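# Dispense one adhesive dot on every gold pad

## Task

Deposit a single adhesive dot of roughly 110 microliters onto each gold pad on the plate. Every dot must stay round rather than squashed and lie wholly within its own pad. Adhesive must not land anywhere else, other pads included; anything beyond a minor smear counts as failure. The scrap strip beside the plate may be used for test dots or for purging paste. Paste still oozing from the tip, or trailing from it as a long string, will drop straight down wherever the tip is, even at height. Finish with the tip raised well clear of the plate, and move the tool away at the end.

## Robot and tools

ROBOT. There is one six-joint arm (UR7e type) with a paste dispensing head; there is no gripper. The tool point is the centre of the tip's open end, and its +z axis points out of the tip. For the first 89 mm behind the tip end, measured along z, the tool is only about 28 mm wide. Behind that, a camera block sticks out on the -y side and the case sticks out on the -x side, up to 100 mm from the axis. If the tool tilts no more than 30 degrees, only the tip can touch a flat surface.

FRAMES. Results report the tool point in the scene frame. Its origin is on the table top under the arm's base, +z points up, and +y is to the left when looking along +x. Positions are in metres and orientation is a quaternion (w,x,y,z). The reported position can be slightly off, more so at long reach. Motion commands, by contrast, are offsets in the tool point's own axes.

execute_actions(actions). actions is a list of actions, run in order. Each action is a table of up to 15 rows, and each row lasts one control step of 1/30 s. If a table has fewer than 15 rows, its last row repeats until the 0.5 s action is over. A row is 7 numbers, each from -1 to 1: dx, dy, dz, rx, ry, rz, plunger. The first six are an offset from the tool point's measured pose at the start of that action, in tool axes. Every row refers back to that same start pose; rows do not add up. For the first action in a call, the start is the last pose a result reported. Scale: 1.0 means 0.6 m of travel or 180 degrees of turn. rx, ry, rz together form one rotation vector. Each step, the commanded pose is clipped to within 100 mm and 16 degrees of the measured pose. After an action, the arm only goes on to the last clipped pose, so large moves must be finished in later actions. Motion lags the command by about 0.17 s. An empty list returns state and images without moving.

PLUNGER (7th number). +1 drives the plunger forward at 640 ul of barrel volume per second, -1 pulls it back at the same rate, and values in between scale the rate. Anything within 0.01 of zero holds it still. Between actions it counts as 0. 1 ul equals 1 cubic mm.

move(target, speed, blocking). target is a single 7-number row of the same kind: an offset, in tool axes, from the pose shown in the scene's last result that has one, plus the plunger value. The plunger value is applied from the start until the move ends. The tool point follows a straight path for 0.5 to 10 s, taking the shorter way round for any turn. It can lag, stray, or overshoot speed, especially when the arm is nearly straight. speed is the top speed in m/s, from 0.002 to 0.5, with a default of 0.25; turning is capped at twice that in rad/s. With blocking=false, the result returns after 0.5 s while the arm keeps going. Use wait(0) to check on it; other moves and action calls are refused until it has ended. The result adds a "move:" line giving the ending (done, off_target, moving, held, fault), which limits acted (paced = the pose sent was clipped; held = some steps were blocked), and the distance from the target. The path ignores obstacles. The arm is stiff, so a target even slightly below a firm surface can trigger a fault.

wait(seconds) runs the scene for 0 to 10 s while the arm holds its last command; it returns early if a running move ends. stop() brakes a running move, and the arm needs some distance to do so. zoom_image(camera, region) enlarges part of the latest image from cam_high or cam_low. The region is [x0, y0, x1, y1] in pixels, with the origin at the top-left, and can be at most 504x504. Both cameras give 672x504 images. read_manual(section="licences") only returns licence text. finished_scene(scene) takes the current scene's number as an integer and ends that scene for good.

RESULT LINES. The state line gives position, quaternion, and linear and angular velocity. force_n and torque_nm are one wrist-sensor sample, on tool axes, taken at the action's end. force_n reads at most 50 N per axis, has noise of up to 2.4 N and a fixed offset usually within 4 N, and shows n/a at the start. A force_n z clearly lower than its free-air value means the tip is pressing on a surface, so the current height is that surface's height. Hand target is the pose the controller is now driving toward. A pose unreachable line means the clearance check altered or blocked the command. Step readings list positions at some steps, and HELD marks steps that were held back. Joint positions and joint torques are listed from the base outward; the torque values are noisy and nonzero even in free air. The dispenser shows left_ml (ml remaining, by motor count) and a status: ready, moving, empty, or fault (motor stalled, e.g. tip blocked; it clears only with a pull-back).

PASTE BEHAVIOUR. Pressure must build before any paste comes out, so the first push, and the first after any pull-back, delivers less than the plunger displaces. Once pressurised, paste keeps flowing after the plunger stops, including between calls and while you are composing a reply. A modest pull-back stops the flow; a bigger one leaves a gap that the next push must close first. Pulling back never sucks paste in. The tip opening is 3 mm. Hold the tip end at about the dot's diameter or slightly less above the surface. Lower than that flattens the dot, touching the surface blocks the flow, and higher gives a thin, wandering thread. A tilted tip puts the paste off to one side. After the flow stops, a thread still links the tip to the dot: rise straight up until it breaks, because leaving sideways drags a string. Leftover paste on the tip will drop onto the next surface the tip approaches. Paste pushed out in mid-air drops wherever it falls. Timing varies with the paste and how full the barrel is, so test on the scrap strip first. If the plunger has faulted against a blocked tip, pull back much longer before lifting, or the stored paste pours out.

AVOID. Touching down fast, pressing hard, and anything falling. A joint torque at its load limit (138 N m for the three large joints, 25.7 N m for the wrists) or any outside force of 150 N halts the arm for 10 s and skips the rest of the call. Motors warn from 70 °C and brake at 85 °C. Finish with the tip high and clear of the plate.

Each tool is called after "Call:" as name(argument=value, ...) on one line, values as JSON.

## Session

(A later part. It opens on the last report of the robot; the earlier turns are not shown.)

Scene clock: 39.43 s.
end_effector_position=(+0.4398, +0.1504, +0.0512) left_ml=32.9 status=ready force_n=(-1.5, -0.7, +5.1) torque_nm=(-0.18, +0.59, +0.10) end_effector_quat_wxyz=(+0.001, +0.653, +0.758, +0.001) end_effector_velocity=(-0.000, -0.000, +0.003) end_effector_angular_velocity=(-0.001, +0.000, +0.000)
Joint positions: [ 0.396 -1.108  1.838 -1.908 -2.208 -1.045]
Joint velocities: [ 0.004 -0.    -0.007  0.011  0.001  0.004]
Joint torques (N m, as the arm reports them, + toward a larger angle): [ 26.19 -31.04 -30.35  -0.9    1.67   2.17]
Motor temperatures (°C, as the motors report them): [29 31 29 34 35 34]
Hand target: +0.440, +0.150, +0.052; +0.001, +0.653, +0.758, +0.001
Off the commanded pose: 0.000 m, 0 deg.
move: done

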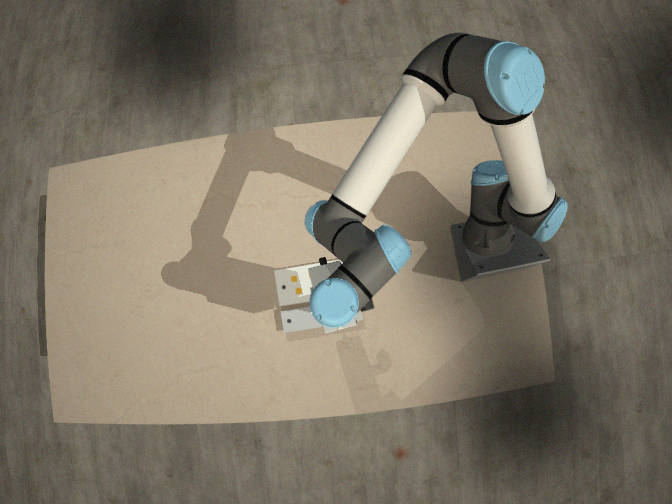

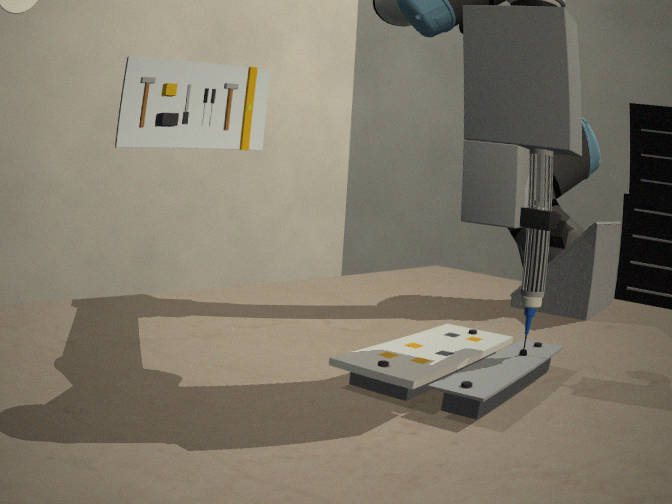

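Call:
move(target=[0, 0, -0.0333, 0, 0, 0, 0], speed=0.05)

Call:
zoom_image(camera="cam_low", region=[460, 270, 580, 390])

Scene clock: 40.63 s.
end_effector_position=(+0.4398, +0.1504, +0.0708) left_ml=32.9 status=ready force_n=(-3.2, +2.8, +2.6) torque_nm=(+1.38, +1.19, +0.15) end_effector_quat_wxyz=(+0.001, +0.653, +0.758, +0.002) end_effector_velocity=(-0.001, +0.000, +0.003) end_effector_angular_velocity=(-0.002, +0.002, +0.002)
Joint positions: [ 0.416 -1.116  1.798 -1.847 -2.201 -1.022]
Joint velocities: [ 0.004  0.    -0.007  0.012  0.001  0.004]
Joint torques (N m, as the arm reports them, + toward a larger angle): [ 26.57 -30.32 -32.95  -1.22   2.03   2.34]
Motor temperatures (°C, as the motors report them): [29 31 29 34 35 34]
Hand target: +0.440, +0.150, +0.071; +0.001, +0.653, +0.758, +0.001
Off the commanded pose: 0.000 m, 0 deg.
move: done

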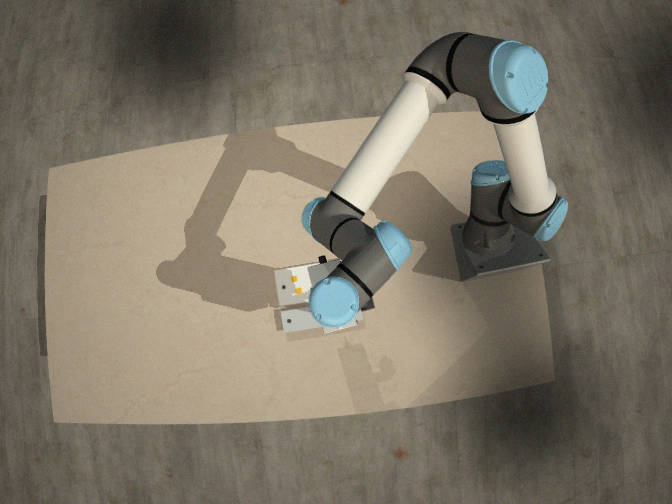

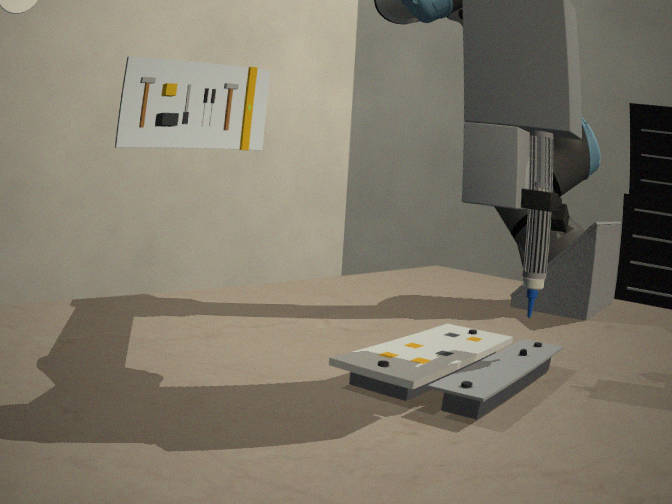

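Region (460, 270, 580, 390) of cam_low's 672x504 image, scaled by 4.200, with more detail than that image has.

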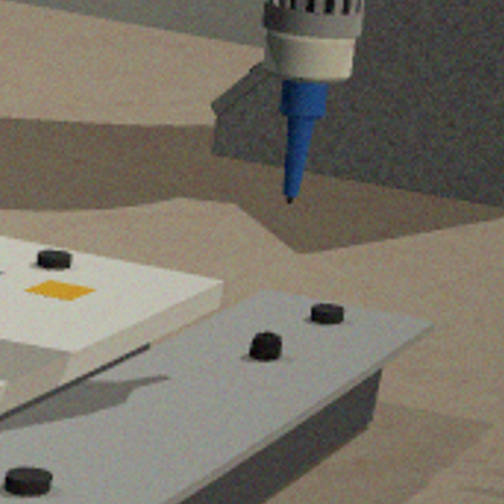

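Call:
move(target=[-0.0075, 0.0495, 0.0633, 0, 0, 0, 0], speed=0.08)

Call:
execute_actions(actions=[[[0,0,0,0,0,0,0.35]],[[0,0,0,0,0,0,0.35]],[[0,0,0,0,0,0,-0.35]],[[0,0,0,0,0,0,0]]])

Scene clock: 42.87 s.
end_effector_position=(+0.4696, +0.1504, +0.0332) left_ml=32.9 status=ready force_n=(-0.5, -1.0, +0.9) torque_nm=(-0.20, +0.24, +0.26) end_effector_quat_wxyz=(+0.001, +0.653, +0.758, +0.001) end_effector_velocity=(+0.002, -0.000, -0.003) end_effector_angular_velocity=(+0.000, +0.001, -0.001)
Joint positions: [ 0.353 -1.059  1.807 -1.956 -2.224 -1.095]
Joint velocities: [-0.004  0.003  0.    -0.007 -0.001 -0.004]
Joint torques (N m, as the arm reports them, + toward a larger angle): [13.49 -8.62 -9.64 -3.65 -1.56 -2.58]
Motor temperatures (°C, as the motors report them): [29 31 29 34 35 34]
Hand target: +0.470, +0.150, +0.033; +0.001, +0.653, +0.758, +0.001
Off the commanded pose: 0.000 m, 0 deg.
move: done

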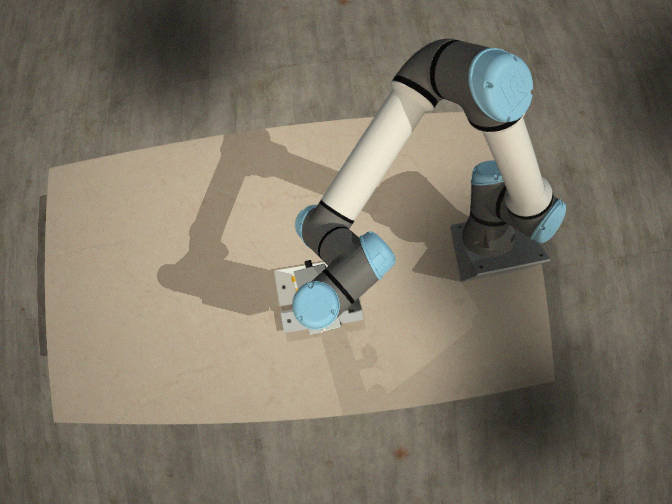

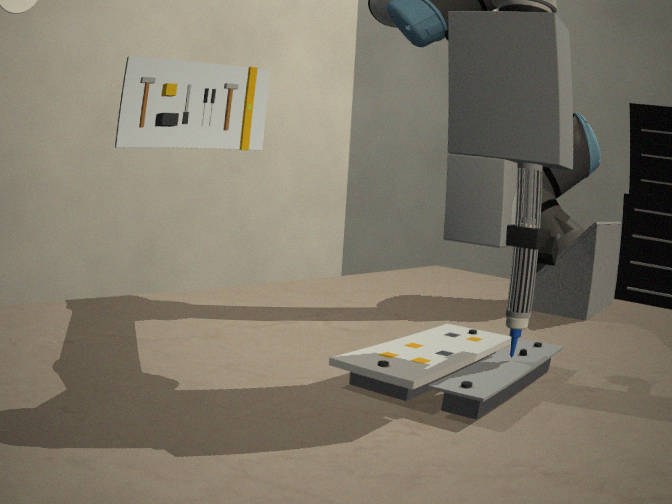

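Scene clock: 44.87 s.
end_effector_position=(+0.4696, +0.1504, +0.0331) left_ml=32.8 status=ready force_n=(-2.3, +0.6, +4.8) torque_nm=(+0.42, +0.85, +0.12) end_effector_quat_wxyz=(+0.001, +0.653, +0.758, +0.001) end_effector_velocity=(-0.001, +0.001, +0.001) end_effector_angular_velocity=(+0.000, -0.002, +0.002)
Joint positions: [ 0.353 -1.059  1.807 -1.956 -2.224 -1.095]
Joint velocities: [ 0.003 -0.     0.     0.     0.     0.   ]
Joint torques (N m, as the arm reports them, + toward a larger angle): [ 26.53 -20.53 -12.24  -1.46  -0.51   0.8 ]
Motor temperatures (°C, as the motors report them): [29 31 29 34 35 34]
Hand target: +0.470, +0.150, +0.033; +0.001, +0.653, +0.758, +0.001
Off the commanded pose: 0.000 m, 0 deg.
Step readings (end_effector_position; steps 1 to 15: 1st action; 16 to 30: 2nd action; 31 to 45: 3rd action; 46 to 60: 4th action):
0: (+0.4696, +0.1504, +0.0332)
1: (+0.4697, +0.1504, +0.0331)
2: (+0.4697, +0.1504, +0.0331)
4: (+0.4697, +0.1504, +0.0331)
8: (+0.4697, +0.1504, +0.0331)
15: (+0.4696, +0.1504, +0.0331)
16: (+0.4696, +0.1504, +0.0331)
17: (+0.4696, +0.1504, +0.0331)
19: (+0.4696, +0.1504, +0.0331)
23: (+0.4696, +0.1504, +0.0331)
30: (+0.4696, +0.1504, +0.0331)
31: (+0.4696, +0.1504, +0.0331)
32: (+0.4696, +0.1504, +0.0331)
34: (+0.4696, +0.1504, +0.0331)
38: (+0.4696, +0.1504, +0.0331)
45: (+0.4696, +0.1504, +0.0331)
46: (+0.4696, +0.1504, +0.0331)
47: (+0.4696, +0.1504, +0.0331)
49: (+0.4696, +0.1504, +0.0331)
53: (+0.4696, +0.1504, +0.0331)
60: end_effector_position above

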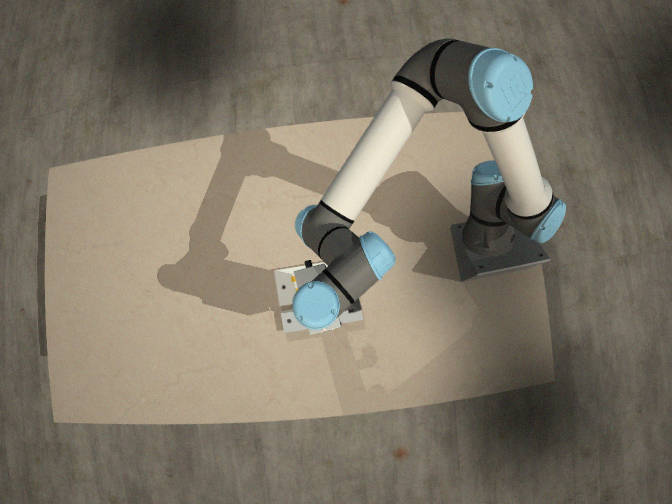

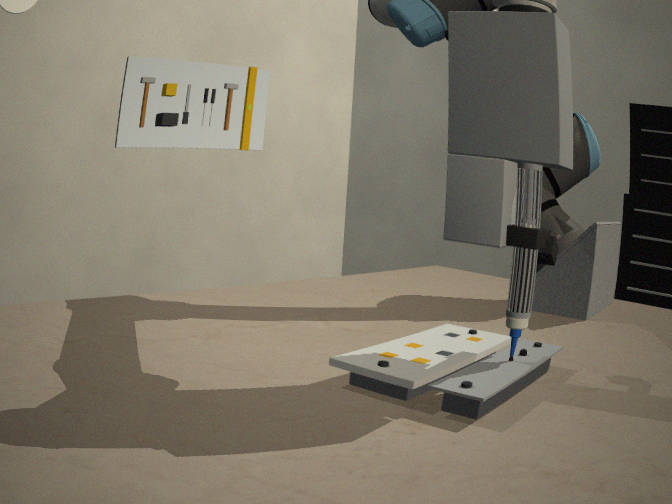

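Lift to see it.

Call:
move(target=[0, 0, -0.0667, 0, 0, 0, 0], speed=0.08)

Call:
zoom_image(camera="cam_low", region=[450, 270, 570, 390])

Scene clock: 46.17 s.
end_effector_position=(+0.4696, +0.1504, +0.0728) left_ml=32.8 status=ready force_n=(-2.4, -0.2, +3.1) torque_nm=(+0.22, +0.89, +0.09) end_effector_quat_wxyz=(+0.001, +0.653, +0.758, +0.001) end_effector_velocity=(-0.001, -0.000, +0.003) end_effector_angular_velocity=(-0.001, +0.001, +0.002)
Joint positions: [ 0.392 -1.075  1.728 -1.833 -2.21  -1.049]
Joint velocities: [ 0.003 -0.    -0.007  0.012  0.001  0.003]
Joint torques (N m, as the arm reports them, + toward a larger angle): [ 27.07 -29.71 -31.15  -1.31   1.61   1.57]
Motor temperatures (°C, as the motors report them): [29 31 29 34 35 34]
Hand target: +0.470, +0.150, +0.073; +0.001, +0.653, +0.758, +0.001
Off the commanded pose: 0.000 m, 0 deg.
move: done

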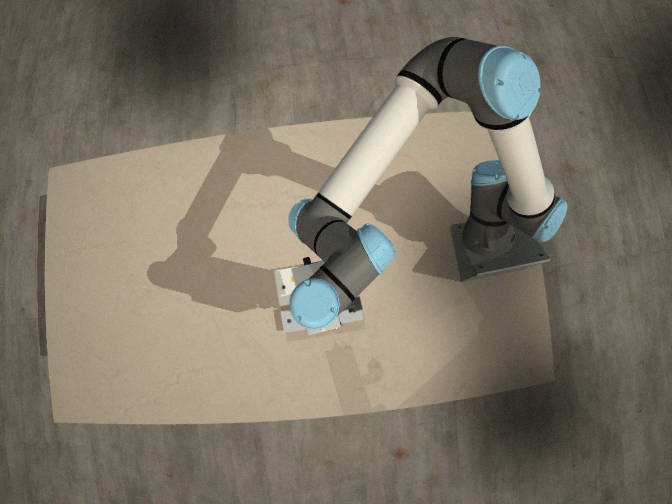

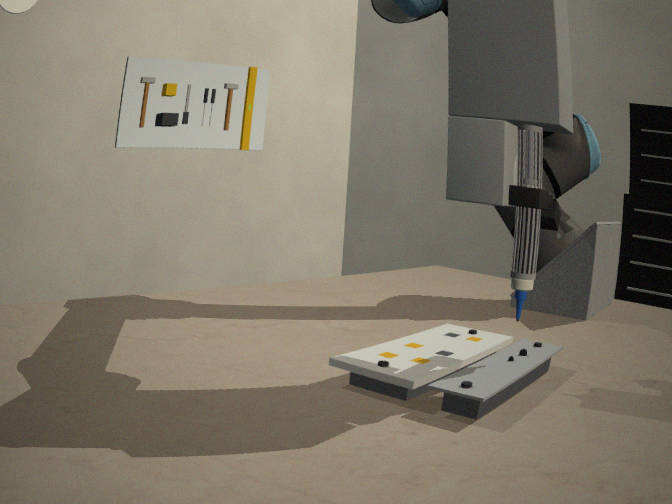

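Region (450, 270, 570, 390) of cam_low's 672x504 image, scaled by 4.200, with more detail than that image has.

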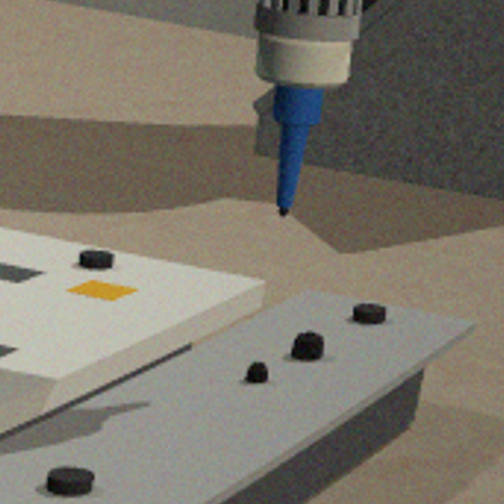

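Call:
zoom_image(camera="cam_low", region=[495, 335, 545, 370])

Region (495, 335, 545, 370) of cam_low's 672x504 image, scaled by 10.080, with more detail than that image has; it fills the top 353 rows of this view, and the rest is white.

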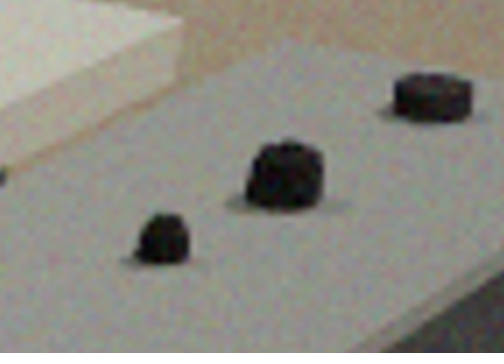

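Call:
move(target=[-0.091, -0.0915, 0, 0, 0.139, 0, 0], speed=0.15)

Call:
zoom_image(camera="cam_high", region=[230, 190, 410, 350])

Scene clock: 51.47 s.
end_effector_position=(+0.4234, +0.0886, +0.0724) left_ml=32.8 status=ready force_n=(+2.2, +2.5, -0.2) torque_nm=(+1.15, -0.77, +0.05) end_effector_quat_wxyz=(-0.163, +0.637, +0.740, +0.142) end_effector_velocity=(-0.001, -0.002, -0.001) end_effector_angular_velocity=(+0.016, +0.001, -0.000)
Joint positions: [ 0.013 -1.542  2.023 -1.986 -1.867 -1.536]
Joint velocities: [-0.02  -0.014  0.007 -0.001  0.015 -0.022]
Joint torques (N m, as the arm reports them, + toward a larger angle): [  4.6  -23.24  -7.42  -1.11   2.85  -2.46]
Motor temperatures (°C, as the motors report them): [29 31 29 34 35 34]
Hand target: +0.423, +0.088, +0.072; -0.163, +0.637, +0.740, +0.142
Off the commanded pose: 0.000 m, 0 deg.
move: done

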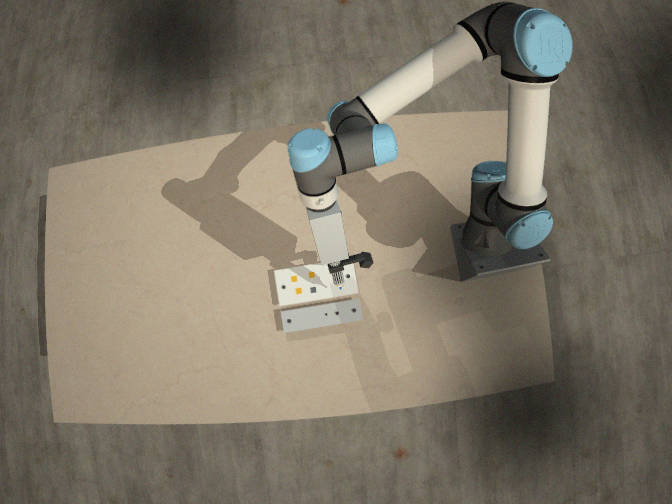

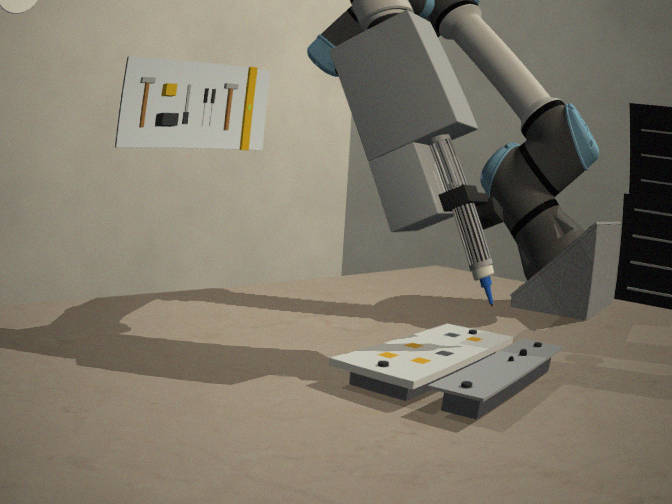

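Region (230, 190, 410, 350) of cam_high's 672x504 image, scaled by 2.800, with more detail than that image has.

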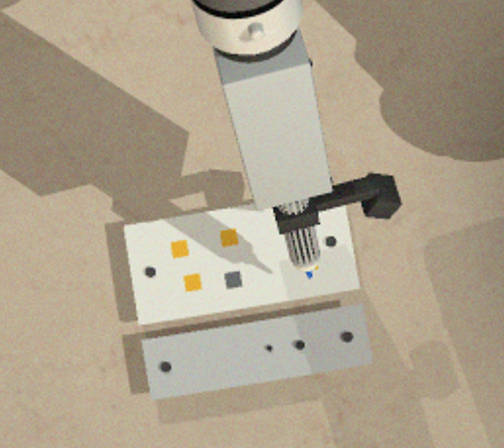

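Call:
move(target=[-0.0458, -0.0073, 0.0283, 0, 0, 0, 0], speed=0.08)

Call:
zoom_image(camera="cam_high", region=[280, 230, 370, 310])

Scene clock: 53.60 s.
end_effector_position=(+0.4217, +0.0707, +0.0457) left_ml=32.8 status=ready force_n=(-2.0, -1.3, +3.2) torque_nm=(-0.21, +0.62, +0.12) end_effector_quat_wxyz=(-0.163, +0.637, +0.740, +0.142) end_effector_velocity=(+0.001, -0.001, -0.002) end_effector_angular_velocity=(+0.001, -0.001, -0.001)
Joint positions: [-0.055 -1.562  2.072 -2.036 -1.87  -1.607]
Joint velocities: [-0.007 -0.002  0.005 -0.007  0.    -0.007]
Joint torques (N m, as the arm reports them, + toward a larger angle): [  5.52 -25.44  -8.3   -3.85  -0.33  -1.87]
Motor temperatures (°C, as the motors report them): [29 31 29 34 35 34]
Hand target: +0.422, +0.070, +0.045; -0.163, +0.637, +0.740, +0.142
Off the commanded pose: 0.000 m, 0 deg.
move: done

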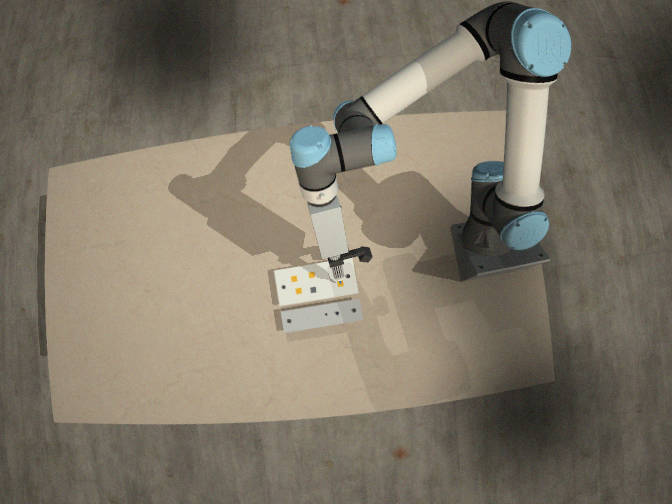

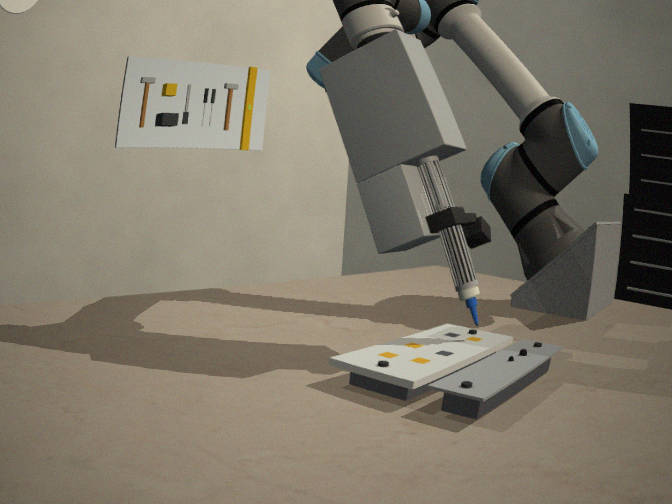

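Region (280, 230, 370, 310) of cam_high's 672x504 image, scaled by 5.600, with more detail than that image has.

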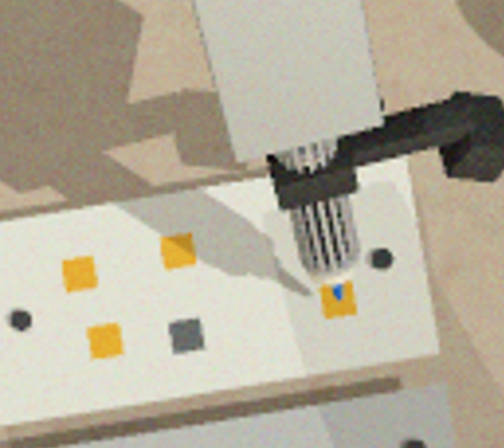

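Call:
move(target=[0, 0, 0, 0, -0.139, 0, 0], speed=0.3)

Call:
move(target=[0, 0, 0.0145, 0, 0, 0, 0], speed=0.03)

Call:
zoom_image(camera="cam_low", region=[420, 290, 540, 380])

Scene clock: 55.87 s.
end_effector_position=(+0.4221, +0.0704, +0.0460) left_ml=32.8 status=ready force_n=(-2.8, +0.0, +0.7) torque_nm=(+0.19, +0.98, +0.08) end_effector_quat_wxyz=(+0.001, +0.652, +0.758, +0.002) end_effector_velocity=(-0.001, +0.000, -0.001) end_effector_angular_velocity=(-0.019, +0.007, -0.002)
Joint positions: [ 0.311 -1.293  1.974 -1.92  -2.239 -1.145]
Joint velocities: [ 0.009  0.019 -0.013  0.021 -0.009  0.025]
Joint torques (N m, as the arm reports them, + toward a larger angle): [ 23.43  -5.18 -28.78  -1.19  -1.99   2.01]
Motor temperatures (°C, as the motors report them): [29 31 29 34 35 34]
Hand target: +0.422, +0.070, +0.046; +0.002, +0.653, +0.758, +0.001
Off the commanded pose: 0.000 m, 0 deg.
move: done

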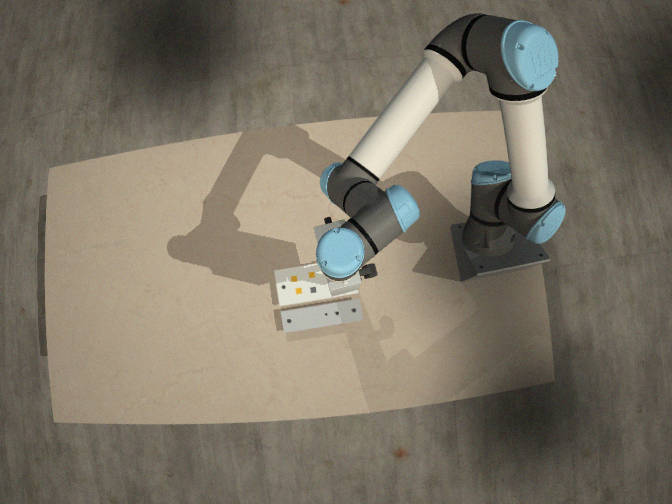

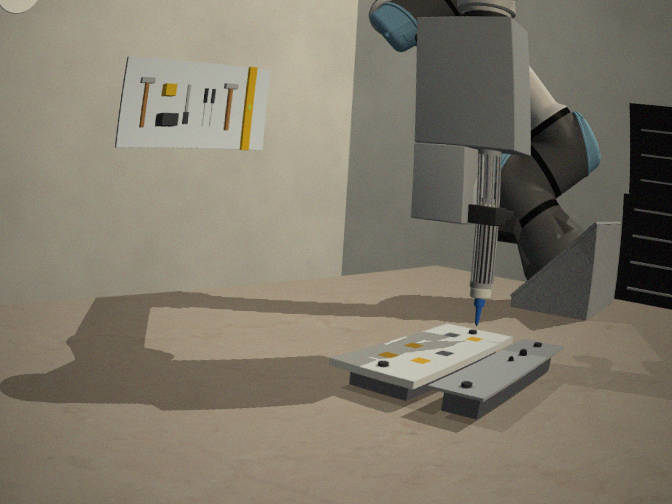

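Scene clock: 56.63 s.
end_effector_position=(+0.4221, +0.0704, +0.0376) left_ml=32.8 status=ready force_n=(-1.3, -1.0, +5.5) torque_nm=(-0.05, +0.57, +0.23) end_effector_quat_wxyz=(+0.001, +0.652, +0.758, +0.002) end_effector_velocity=(+0.000, +0.000, -0.003) end_effector_angular_velocity=(+0.001, -0.001, -0.000)
Joint positions: [ 0.301 -1.289  1.992 -1.949 -2.242 -1.157]
Joint velocities: [-0.003  0.001  0.006 -0.011 -0.001 -0.004]
Joint torques (N m, as the arm reports them, + toward a larger angle): [ 7.4  -5.16 -9.53 -3.82 -1.53 -2.1 ]
Motor temperatures (°C, as the motors report them): [29 31 29 34 35 34]
Hand target: +0.422, +0.070, +0.037; +0.001, +0.652, +0.758, +0.002
Off the commanded pose: 0.000 m, 0 deg.
move: done

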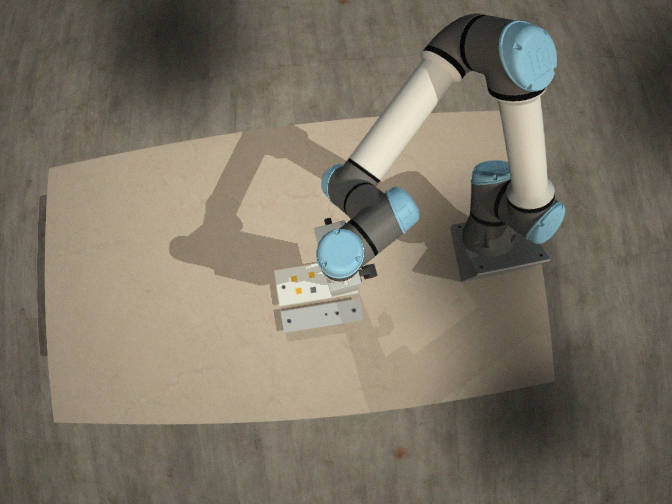

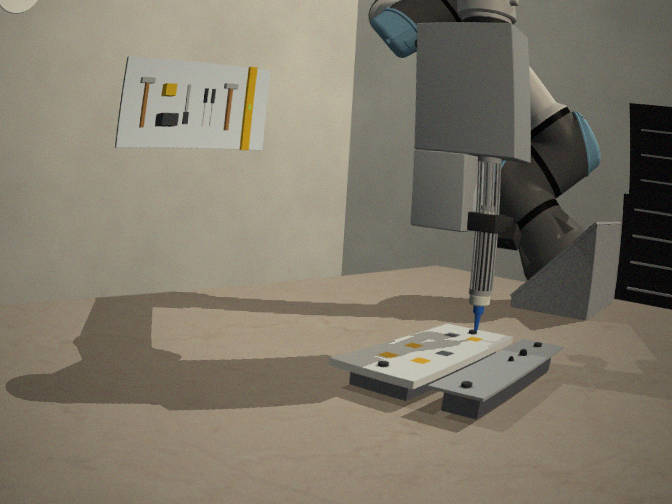

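Region (420, 290, 540, 380) of cam_low's 672x504 image, scaled by 4.200, with more detail than that image has; it fills the top 378 rows of this view, and the rest is white.

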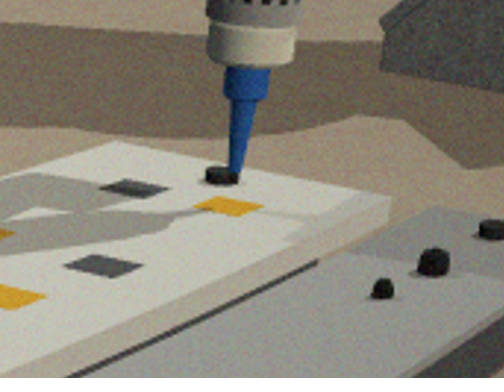

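Call:
move(target=[0, 0, 0.0075, 0, 0, 0, 0], speed=0.03)

Call:
execute_actions(actions=[[[0,0,0,0,0,0,0.35]],[[0,0,0,0,0,0,0.35]],[[0,0,0,0,0,0,-0.35]],[[0,0,0,0,0,0,0]]])

Call:
move(target=[0, 0, -0.0667, 0, 0, 0, 0], speed=0.08)

Call:
zoom_image(camera="cam_low", region=[420, 270, 540, 380])

Scene clock: 58.30 s.
end_effector_position=(+0.4221, +0.0704, +0.0334) left_ml=32.8 status=ready force_n=(-2.1, +1.4, +2.7) torque_nm=(+0.73, +0.72, -0.06) end_effector_quat_wxyz=(+0.001, +0.652, +0.758, +0.002) end_effector_velocity=(+0.001, +0.000, -0.002) end_effector_angular_velocity=(+0.001, -0.001, -0.001)
Joint positions: [ 0.296 -1.287  2.    -1.964 -2.244 -1.164]
Joint velocities: [-0.003  0.001  0.004 -0.01  -0.001 -0.003]
Joint torques (N m, as the arm reports them, + toward a larger angle): [ 7.75 -3.84 -9.01 -4.02 -1.68 -2.11]
Motor temperatures (°C, as the motors report them): [29 31 29 34 35 34]
Hand target: +0.422, +0.070, +0.033; +0.001, +0.652, +0.758, +0.002
Off the commanded pose: 0.000 m, 0 deg.
move: done

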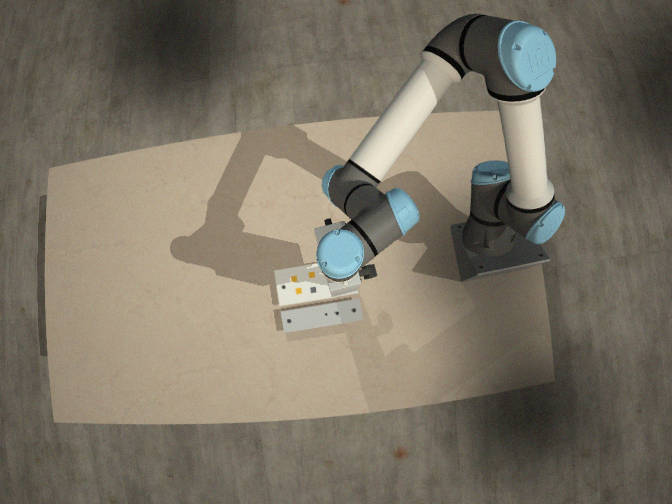

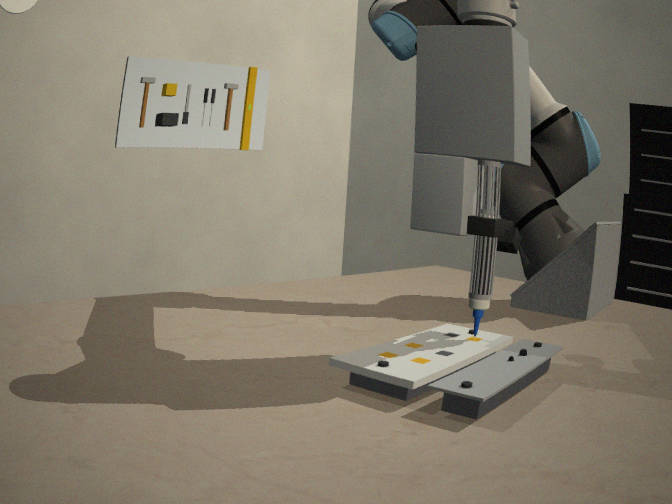

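Scene clock: 60.30 s.
end_effector_position=(+0.4220, +0.0704, +0.0333) left_ml=32.6 status=ready force_n=(-2.9, -0.7, +3.3) torque_nm=(+0.04, +0.96, -0.10) end_effector_quat_wxyz=(+0.001, +0.652, +0.758, +0.002) end_effector_velocity=(+0.000, +0.000, -0.000) end_effector_angular_velocity=(+0.000, -0.000, -0.001)
Joint positions: [ 0.296 -1.287  2.    -1.964 -2.244 -1.164]
Joint velocities: [-0.     0.     0.    -0.001  0.     0.   ]
Joint torques (N m, as the arm reports them, + toward a larger angle): [ 18.27  -6.89 -25.99  -1.41  -0.81   0.43]
Motor temperatures (°C, as the motors report them): [29 31 29 34 35 34]
Hand target: +0.422, +0.070, +0.033; +0.001, +0.652, +0.758, +0.002
Off the commanded pose: 0.000 m, 0 deg.
Step readings (end_effector_position; steps 1 to 15: 1st action; 16 to 30: 2nd action; 31 to 45: 3rd action; 46 to 60: 4th action):
0: (+0.4221, +0.0704, +0.0334)
1: (+0.4221, +0.0704, +0.0334)
2: (+0.4221, +0.0704, +0.0333)
4: (+0.4221, +0.0704, +0.0333)
8: (+0.4221, +0.0704, +0.0333)
15: (+0.4220, +0.0704, +0.0333)
16: (+0.4220, +0.0704, +0.0333)
17: (+0.4220, +0.0704, +0.0333)
19: (+0.4220, +0.0704, +0.0333)
23: (+0.4220, +0.0704, +0.0333)
30: (+0.4220, +0.0704, +0.0333)
31: (+0.4220, +0.0704, +0.0333)
32: (+0.4220, +0.0704, +0.0333)
34: (+0.4220, +0.0704, +0.0333)
38: (+0.4220, +0.0704, +0.0333)
45: (+0.4220, +0.0704, +0.0333)
46: (+0.4220, +0.0704, +0.0333)
47: (+0.4220, +0.0704, +0.0333)
49: (+0.4220, +0.0704, +0.0333)
53: (+0.4220, +0.0704, +0.0333)
60: end_effector_position above

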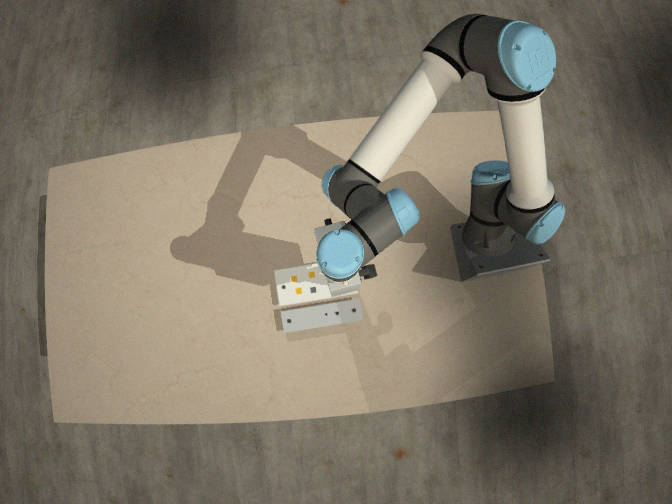

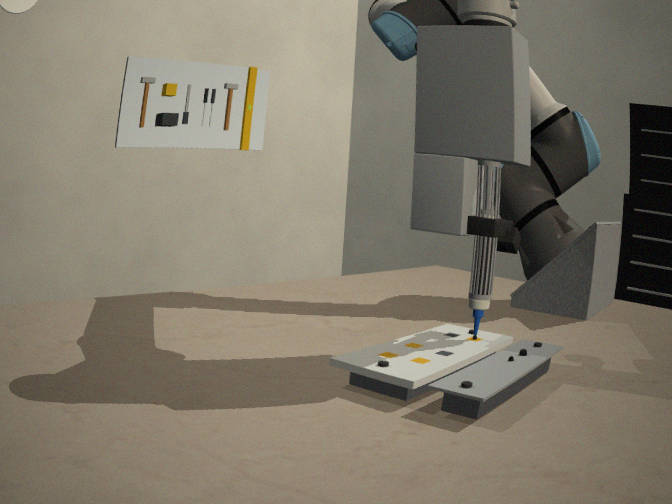

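Scene clock: 61.30 s.
end_effector_position=(+0.4220, +0.0703, +0.0730) left_ml=32.6 status=ready force_n=(-1.5, +0.0, +5.0) torque_nm=(+0.26, +0.44, +0.11) end_effector_quat_wxyz=(+0.001, +0.652, +0.758, +0.002) end_effector_velocity=(+0.000, -0.001, +0.002) end_effector_angular_velocity=(-0.001, +0.002, -0.002)
Joint positions: [ 0.343 -1.303  1.916 -1.829 -2.228 -1.107]
Joint velocities: [ 0.001  0.    -0.008  0.011  0.001  0.005]
Joint torques (N m, as the arm reports them, + toward a larger angle): [ 25.27 -18.28 -30.84  -1.22   1.39   2.6 ]
Motor temperatures (°C, as the motors report them): [29 31 29 34 35 34]
Hand target: +0.422, +0.070, +0.073; +0.001, +0.652, +0.758, +0.002
Off the commanded pose: 0.000 m, 0 deg.
move: done

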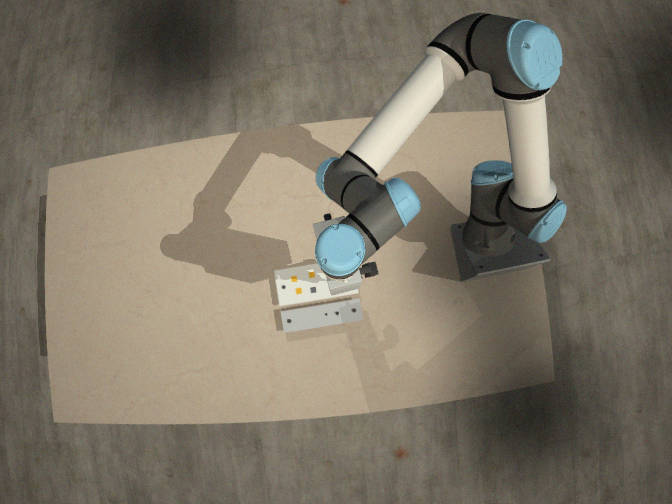

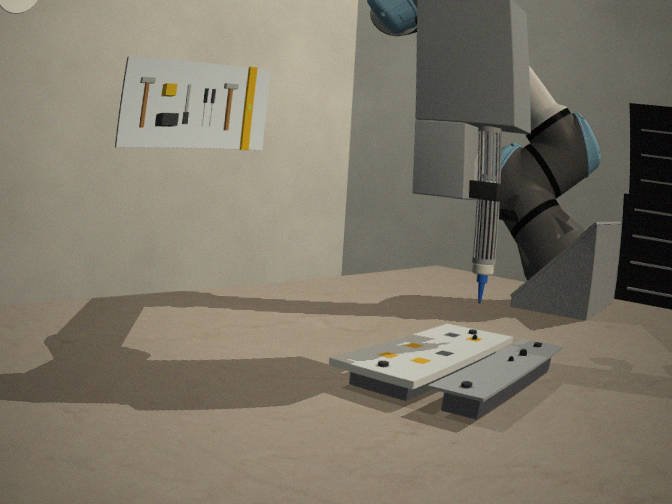

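Region (420, 270, 540, 380) of cam_low's 672x504 image, scaled by 4.200, with more detail than that image has; it fills the top 462 rows of this view, and the rest is white.

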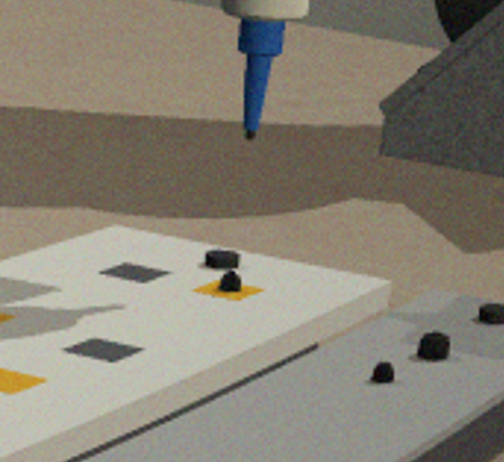

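Call:
move(target=[-0.0719, 0.1175, 0, 0, 0.139, 0, 0], speed=0.15)

Call:
move(target=[-0.0197, 0, 0.0423, 0, 0, 0, 0], speed=0.08)

Call:
zoom_image(camera="cam_high", region=[280, 230, 370, 310])

Scene clock: 63.83 s.
end_effector_position=(+0.4977, +0.0384, +0.0732) left_ml=32.6 status=ready force_n=(-2.0, +2.0, +3.4) torque_nm=(+0.77, +0.61, +0.03) end_effector_quat_wxyz=(-0.162, +0.637, +0.740, +0.142) end_effector_velocity=(+0.002, +0.000, -0.001) end_effector_angular_velocity=(+0.014, +0.004, +0.003)
Joint positions: [-0.078 -1.45   1.826 -1.91  -1.871 -1.631]
Joint velocities: [-0.013  0.003 -0.007  0.004  0.014 -0.015]
Joint torques (N m, as the arm reports them, + toward a larger angle): [ 10.82  -7.25 -30.25  -1.33   2.67  -2.4 ]
Motor temperatures (°C, as the motors report them): [29 31 29 34 35 34]
Hand target: +0.498, +0.038, +0.073; -0.163, +0.637, +0.740, +0.143
Off the commanded pose: 0.000 m, 0 deg.
move: done

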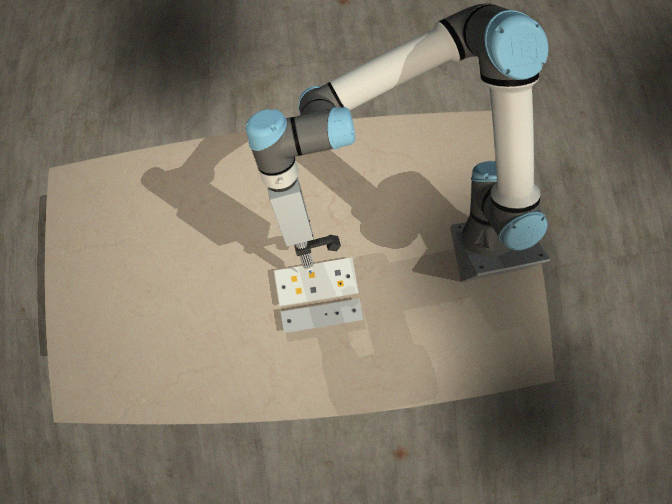

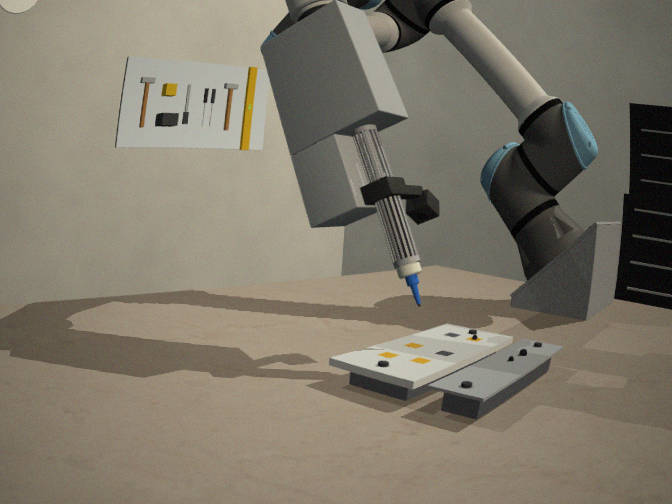

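Scene clock: 64.77 s.
end_effector_position=(+0.4978, +0.0384, +0.0456) left_ml=32.6 status=ready force_n=(+0.3, -1.1, +2.0) torque_nm=(-0.29, -0.24, +0.08) end_effector_quat_wxyz=(-0.162, +0.637, +0.740, +0.142) end_effector_velocity=(+0.000, -0.001, -0.003) end_effector_angular_velocity=(-0.000, +0.000, -0.002)
Joint positions: [-0.114 -1.439  1.874 -1.98  -1.872 -1.669]
Joint velocities: [-0.005  0.001  0.005 -0.008 -0.    -0.003]
Joint torques (N m, as the arm reports them, + toward a larger angle): [ 12.22 -10.11  -8.58  -3.52   0.23  -2.75]
Motor temperatures (°C, as the motors report them): [29 31 29 34 35 34]
Hand target: +0.498, +0.038, +0.045; -0.162, +0.637, +0.740, +0.142
Off the commanded pose: 0.000 m, 0 deg.
move: done

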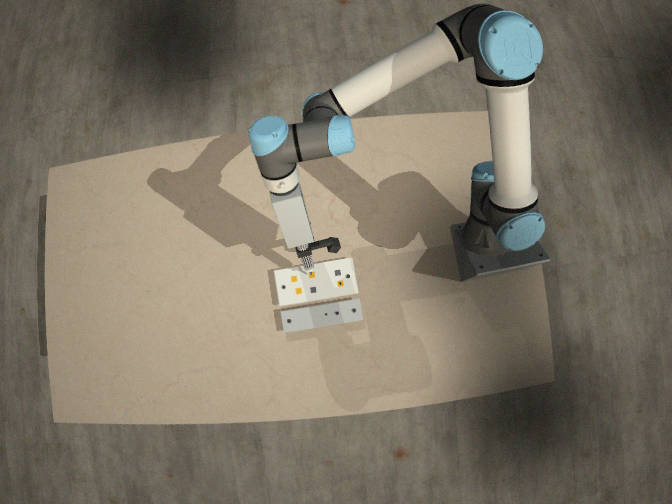

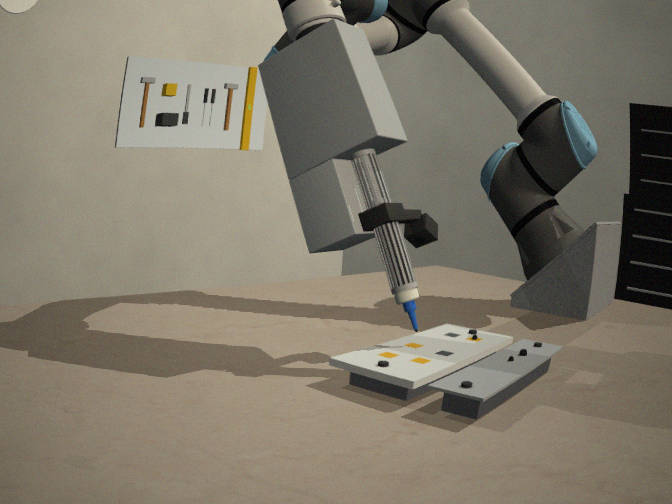

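Region (280, 230, 370, 310) of cam_high's 672x504 image, scaled by 5.600, with more detail than that image has.

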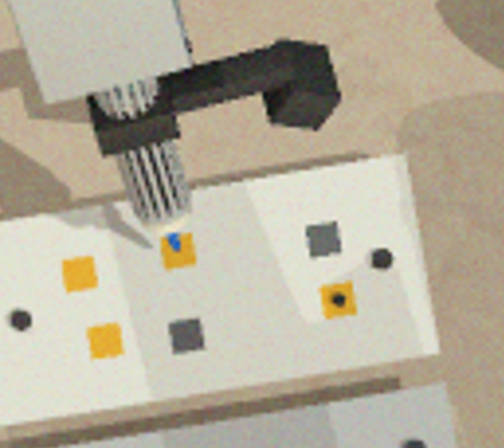

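Call:
move(target=[0.002, -0.002, 0.0009, 0, -0.139, 0, 0], speed=0.3)

Scene clock: 66.63 s.
end_effector_position=(+0.4967, +0.0393, +0.0458) left_ml=32.6 status=ready force_n=(-1.0, +1.1, +4.5) torque_nm=(+0.79, +0.35, -0.01) end_effector_quat_wxyz=(+0.002, +0.652, +0.758, +0.002) end_effector_velocity=(-0.000, +0.001, -0.000) end_effector_angular_velocity=(-0.016, +0.004, -0.002)
Joint positions: [ 0.219 -1.231  1.832 -1.914 -2.266 -1.26 ]
Joint velocities: [ 0.009  0.015 -0.01   0.016 -0.01   0.022]
Joint torques (N m, as the arm reports them, + toward a larger angle): [ 26.01  -7.25 -30.57  -0.96  -1.65   2.16]
Motor temperatures (°C, as the motors report them): [29 31 29 34 35 34]
Hand target: +0.497, +0.039, +0.046; +0.002, +0.653, +0.758, +0.001
Off the commanded pose: 0.000 m, 0 deg.
move: done

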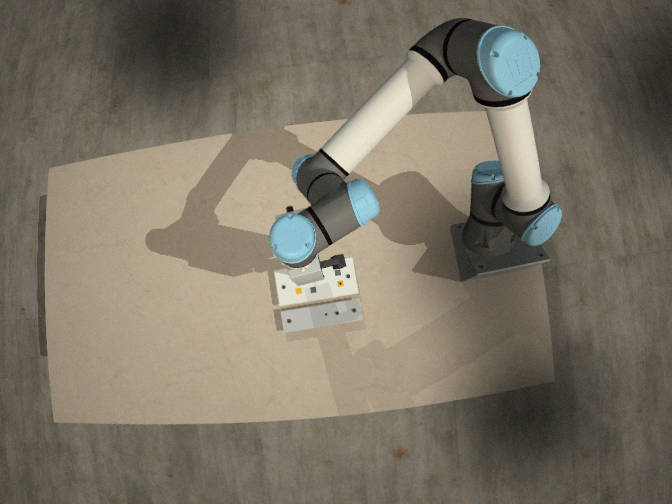

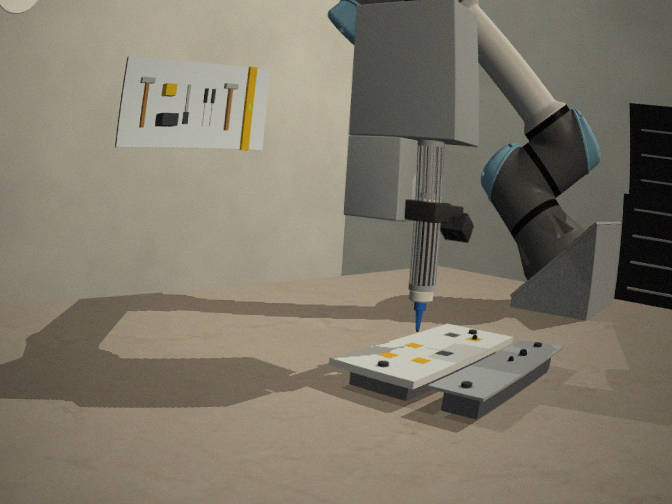

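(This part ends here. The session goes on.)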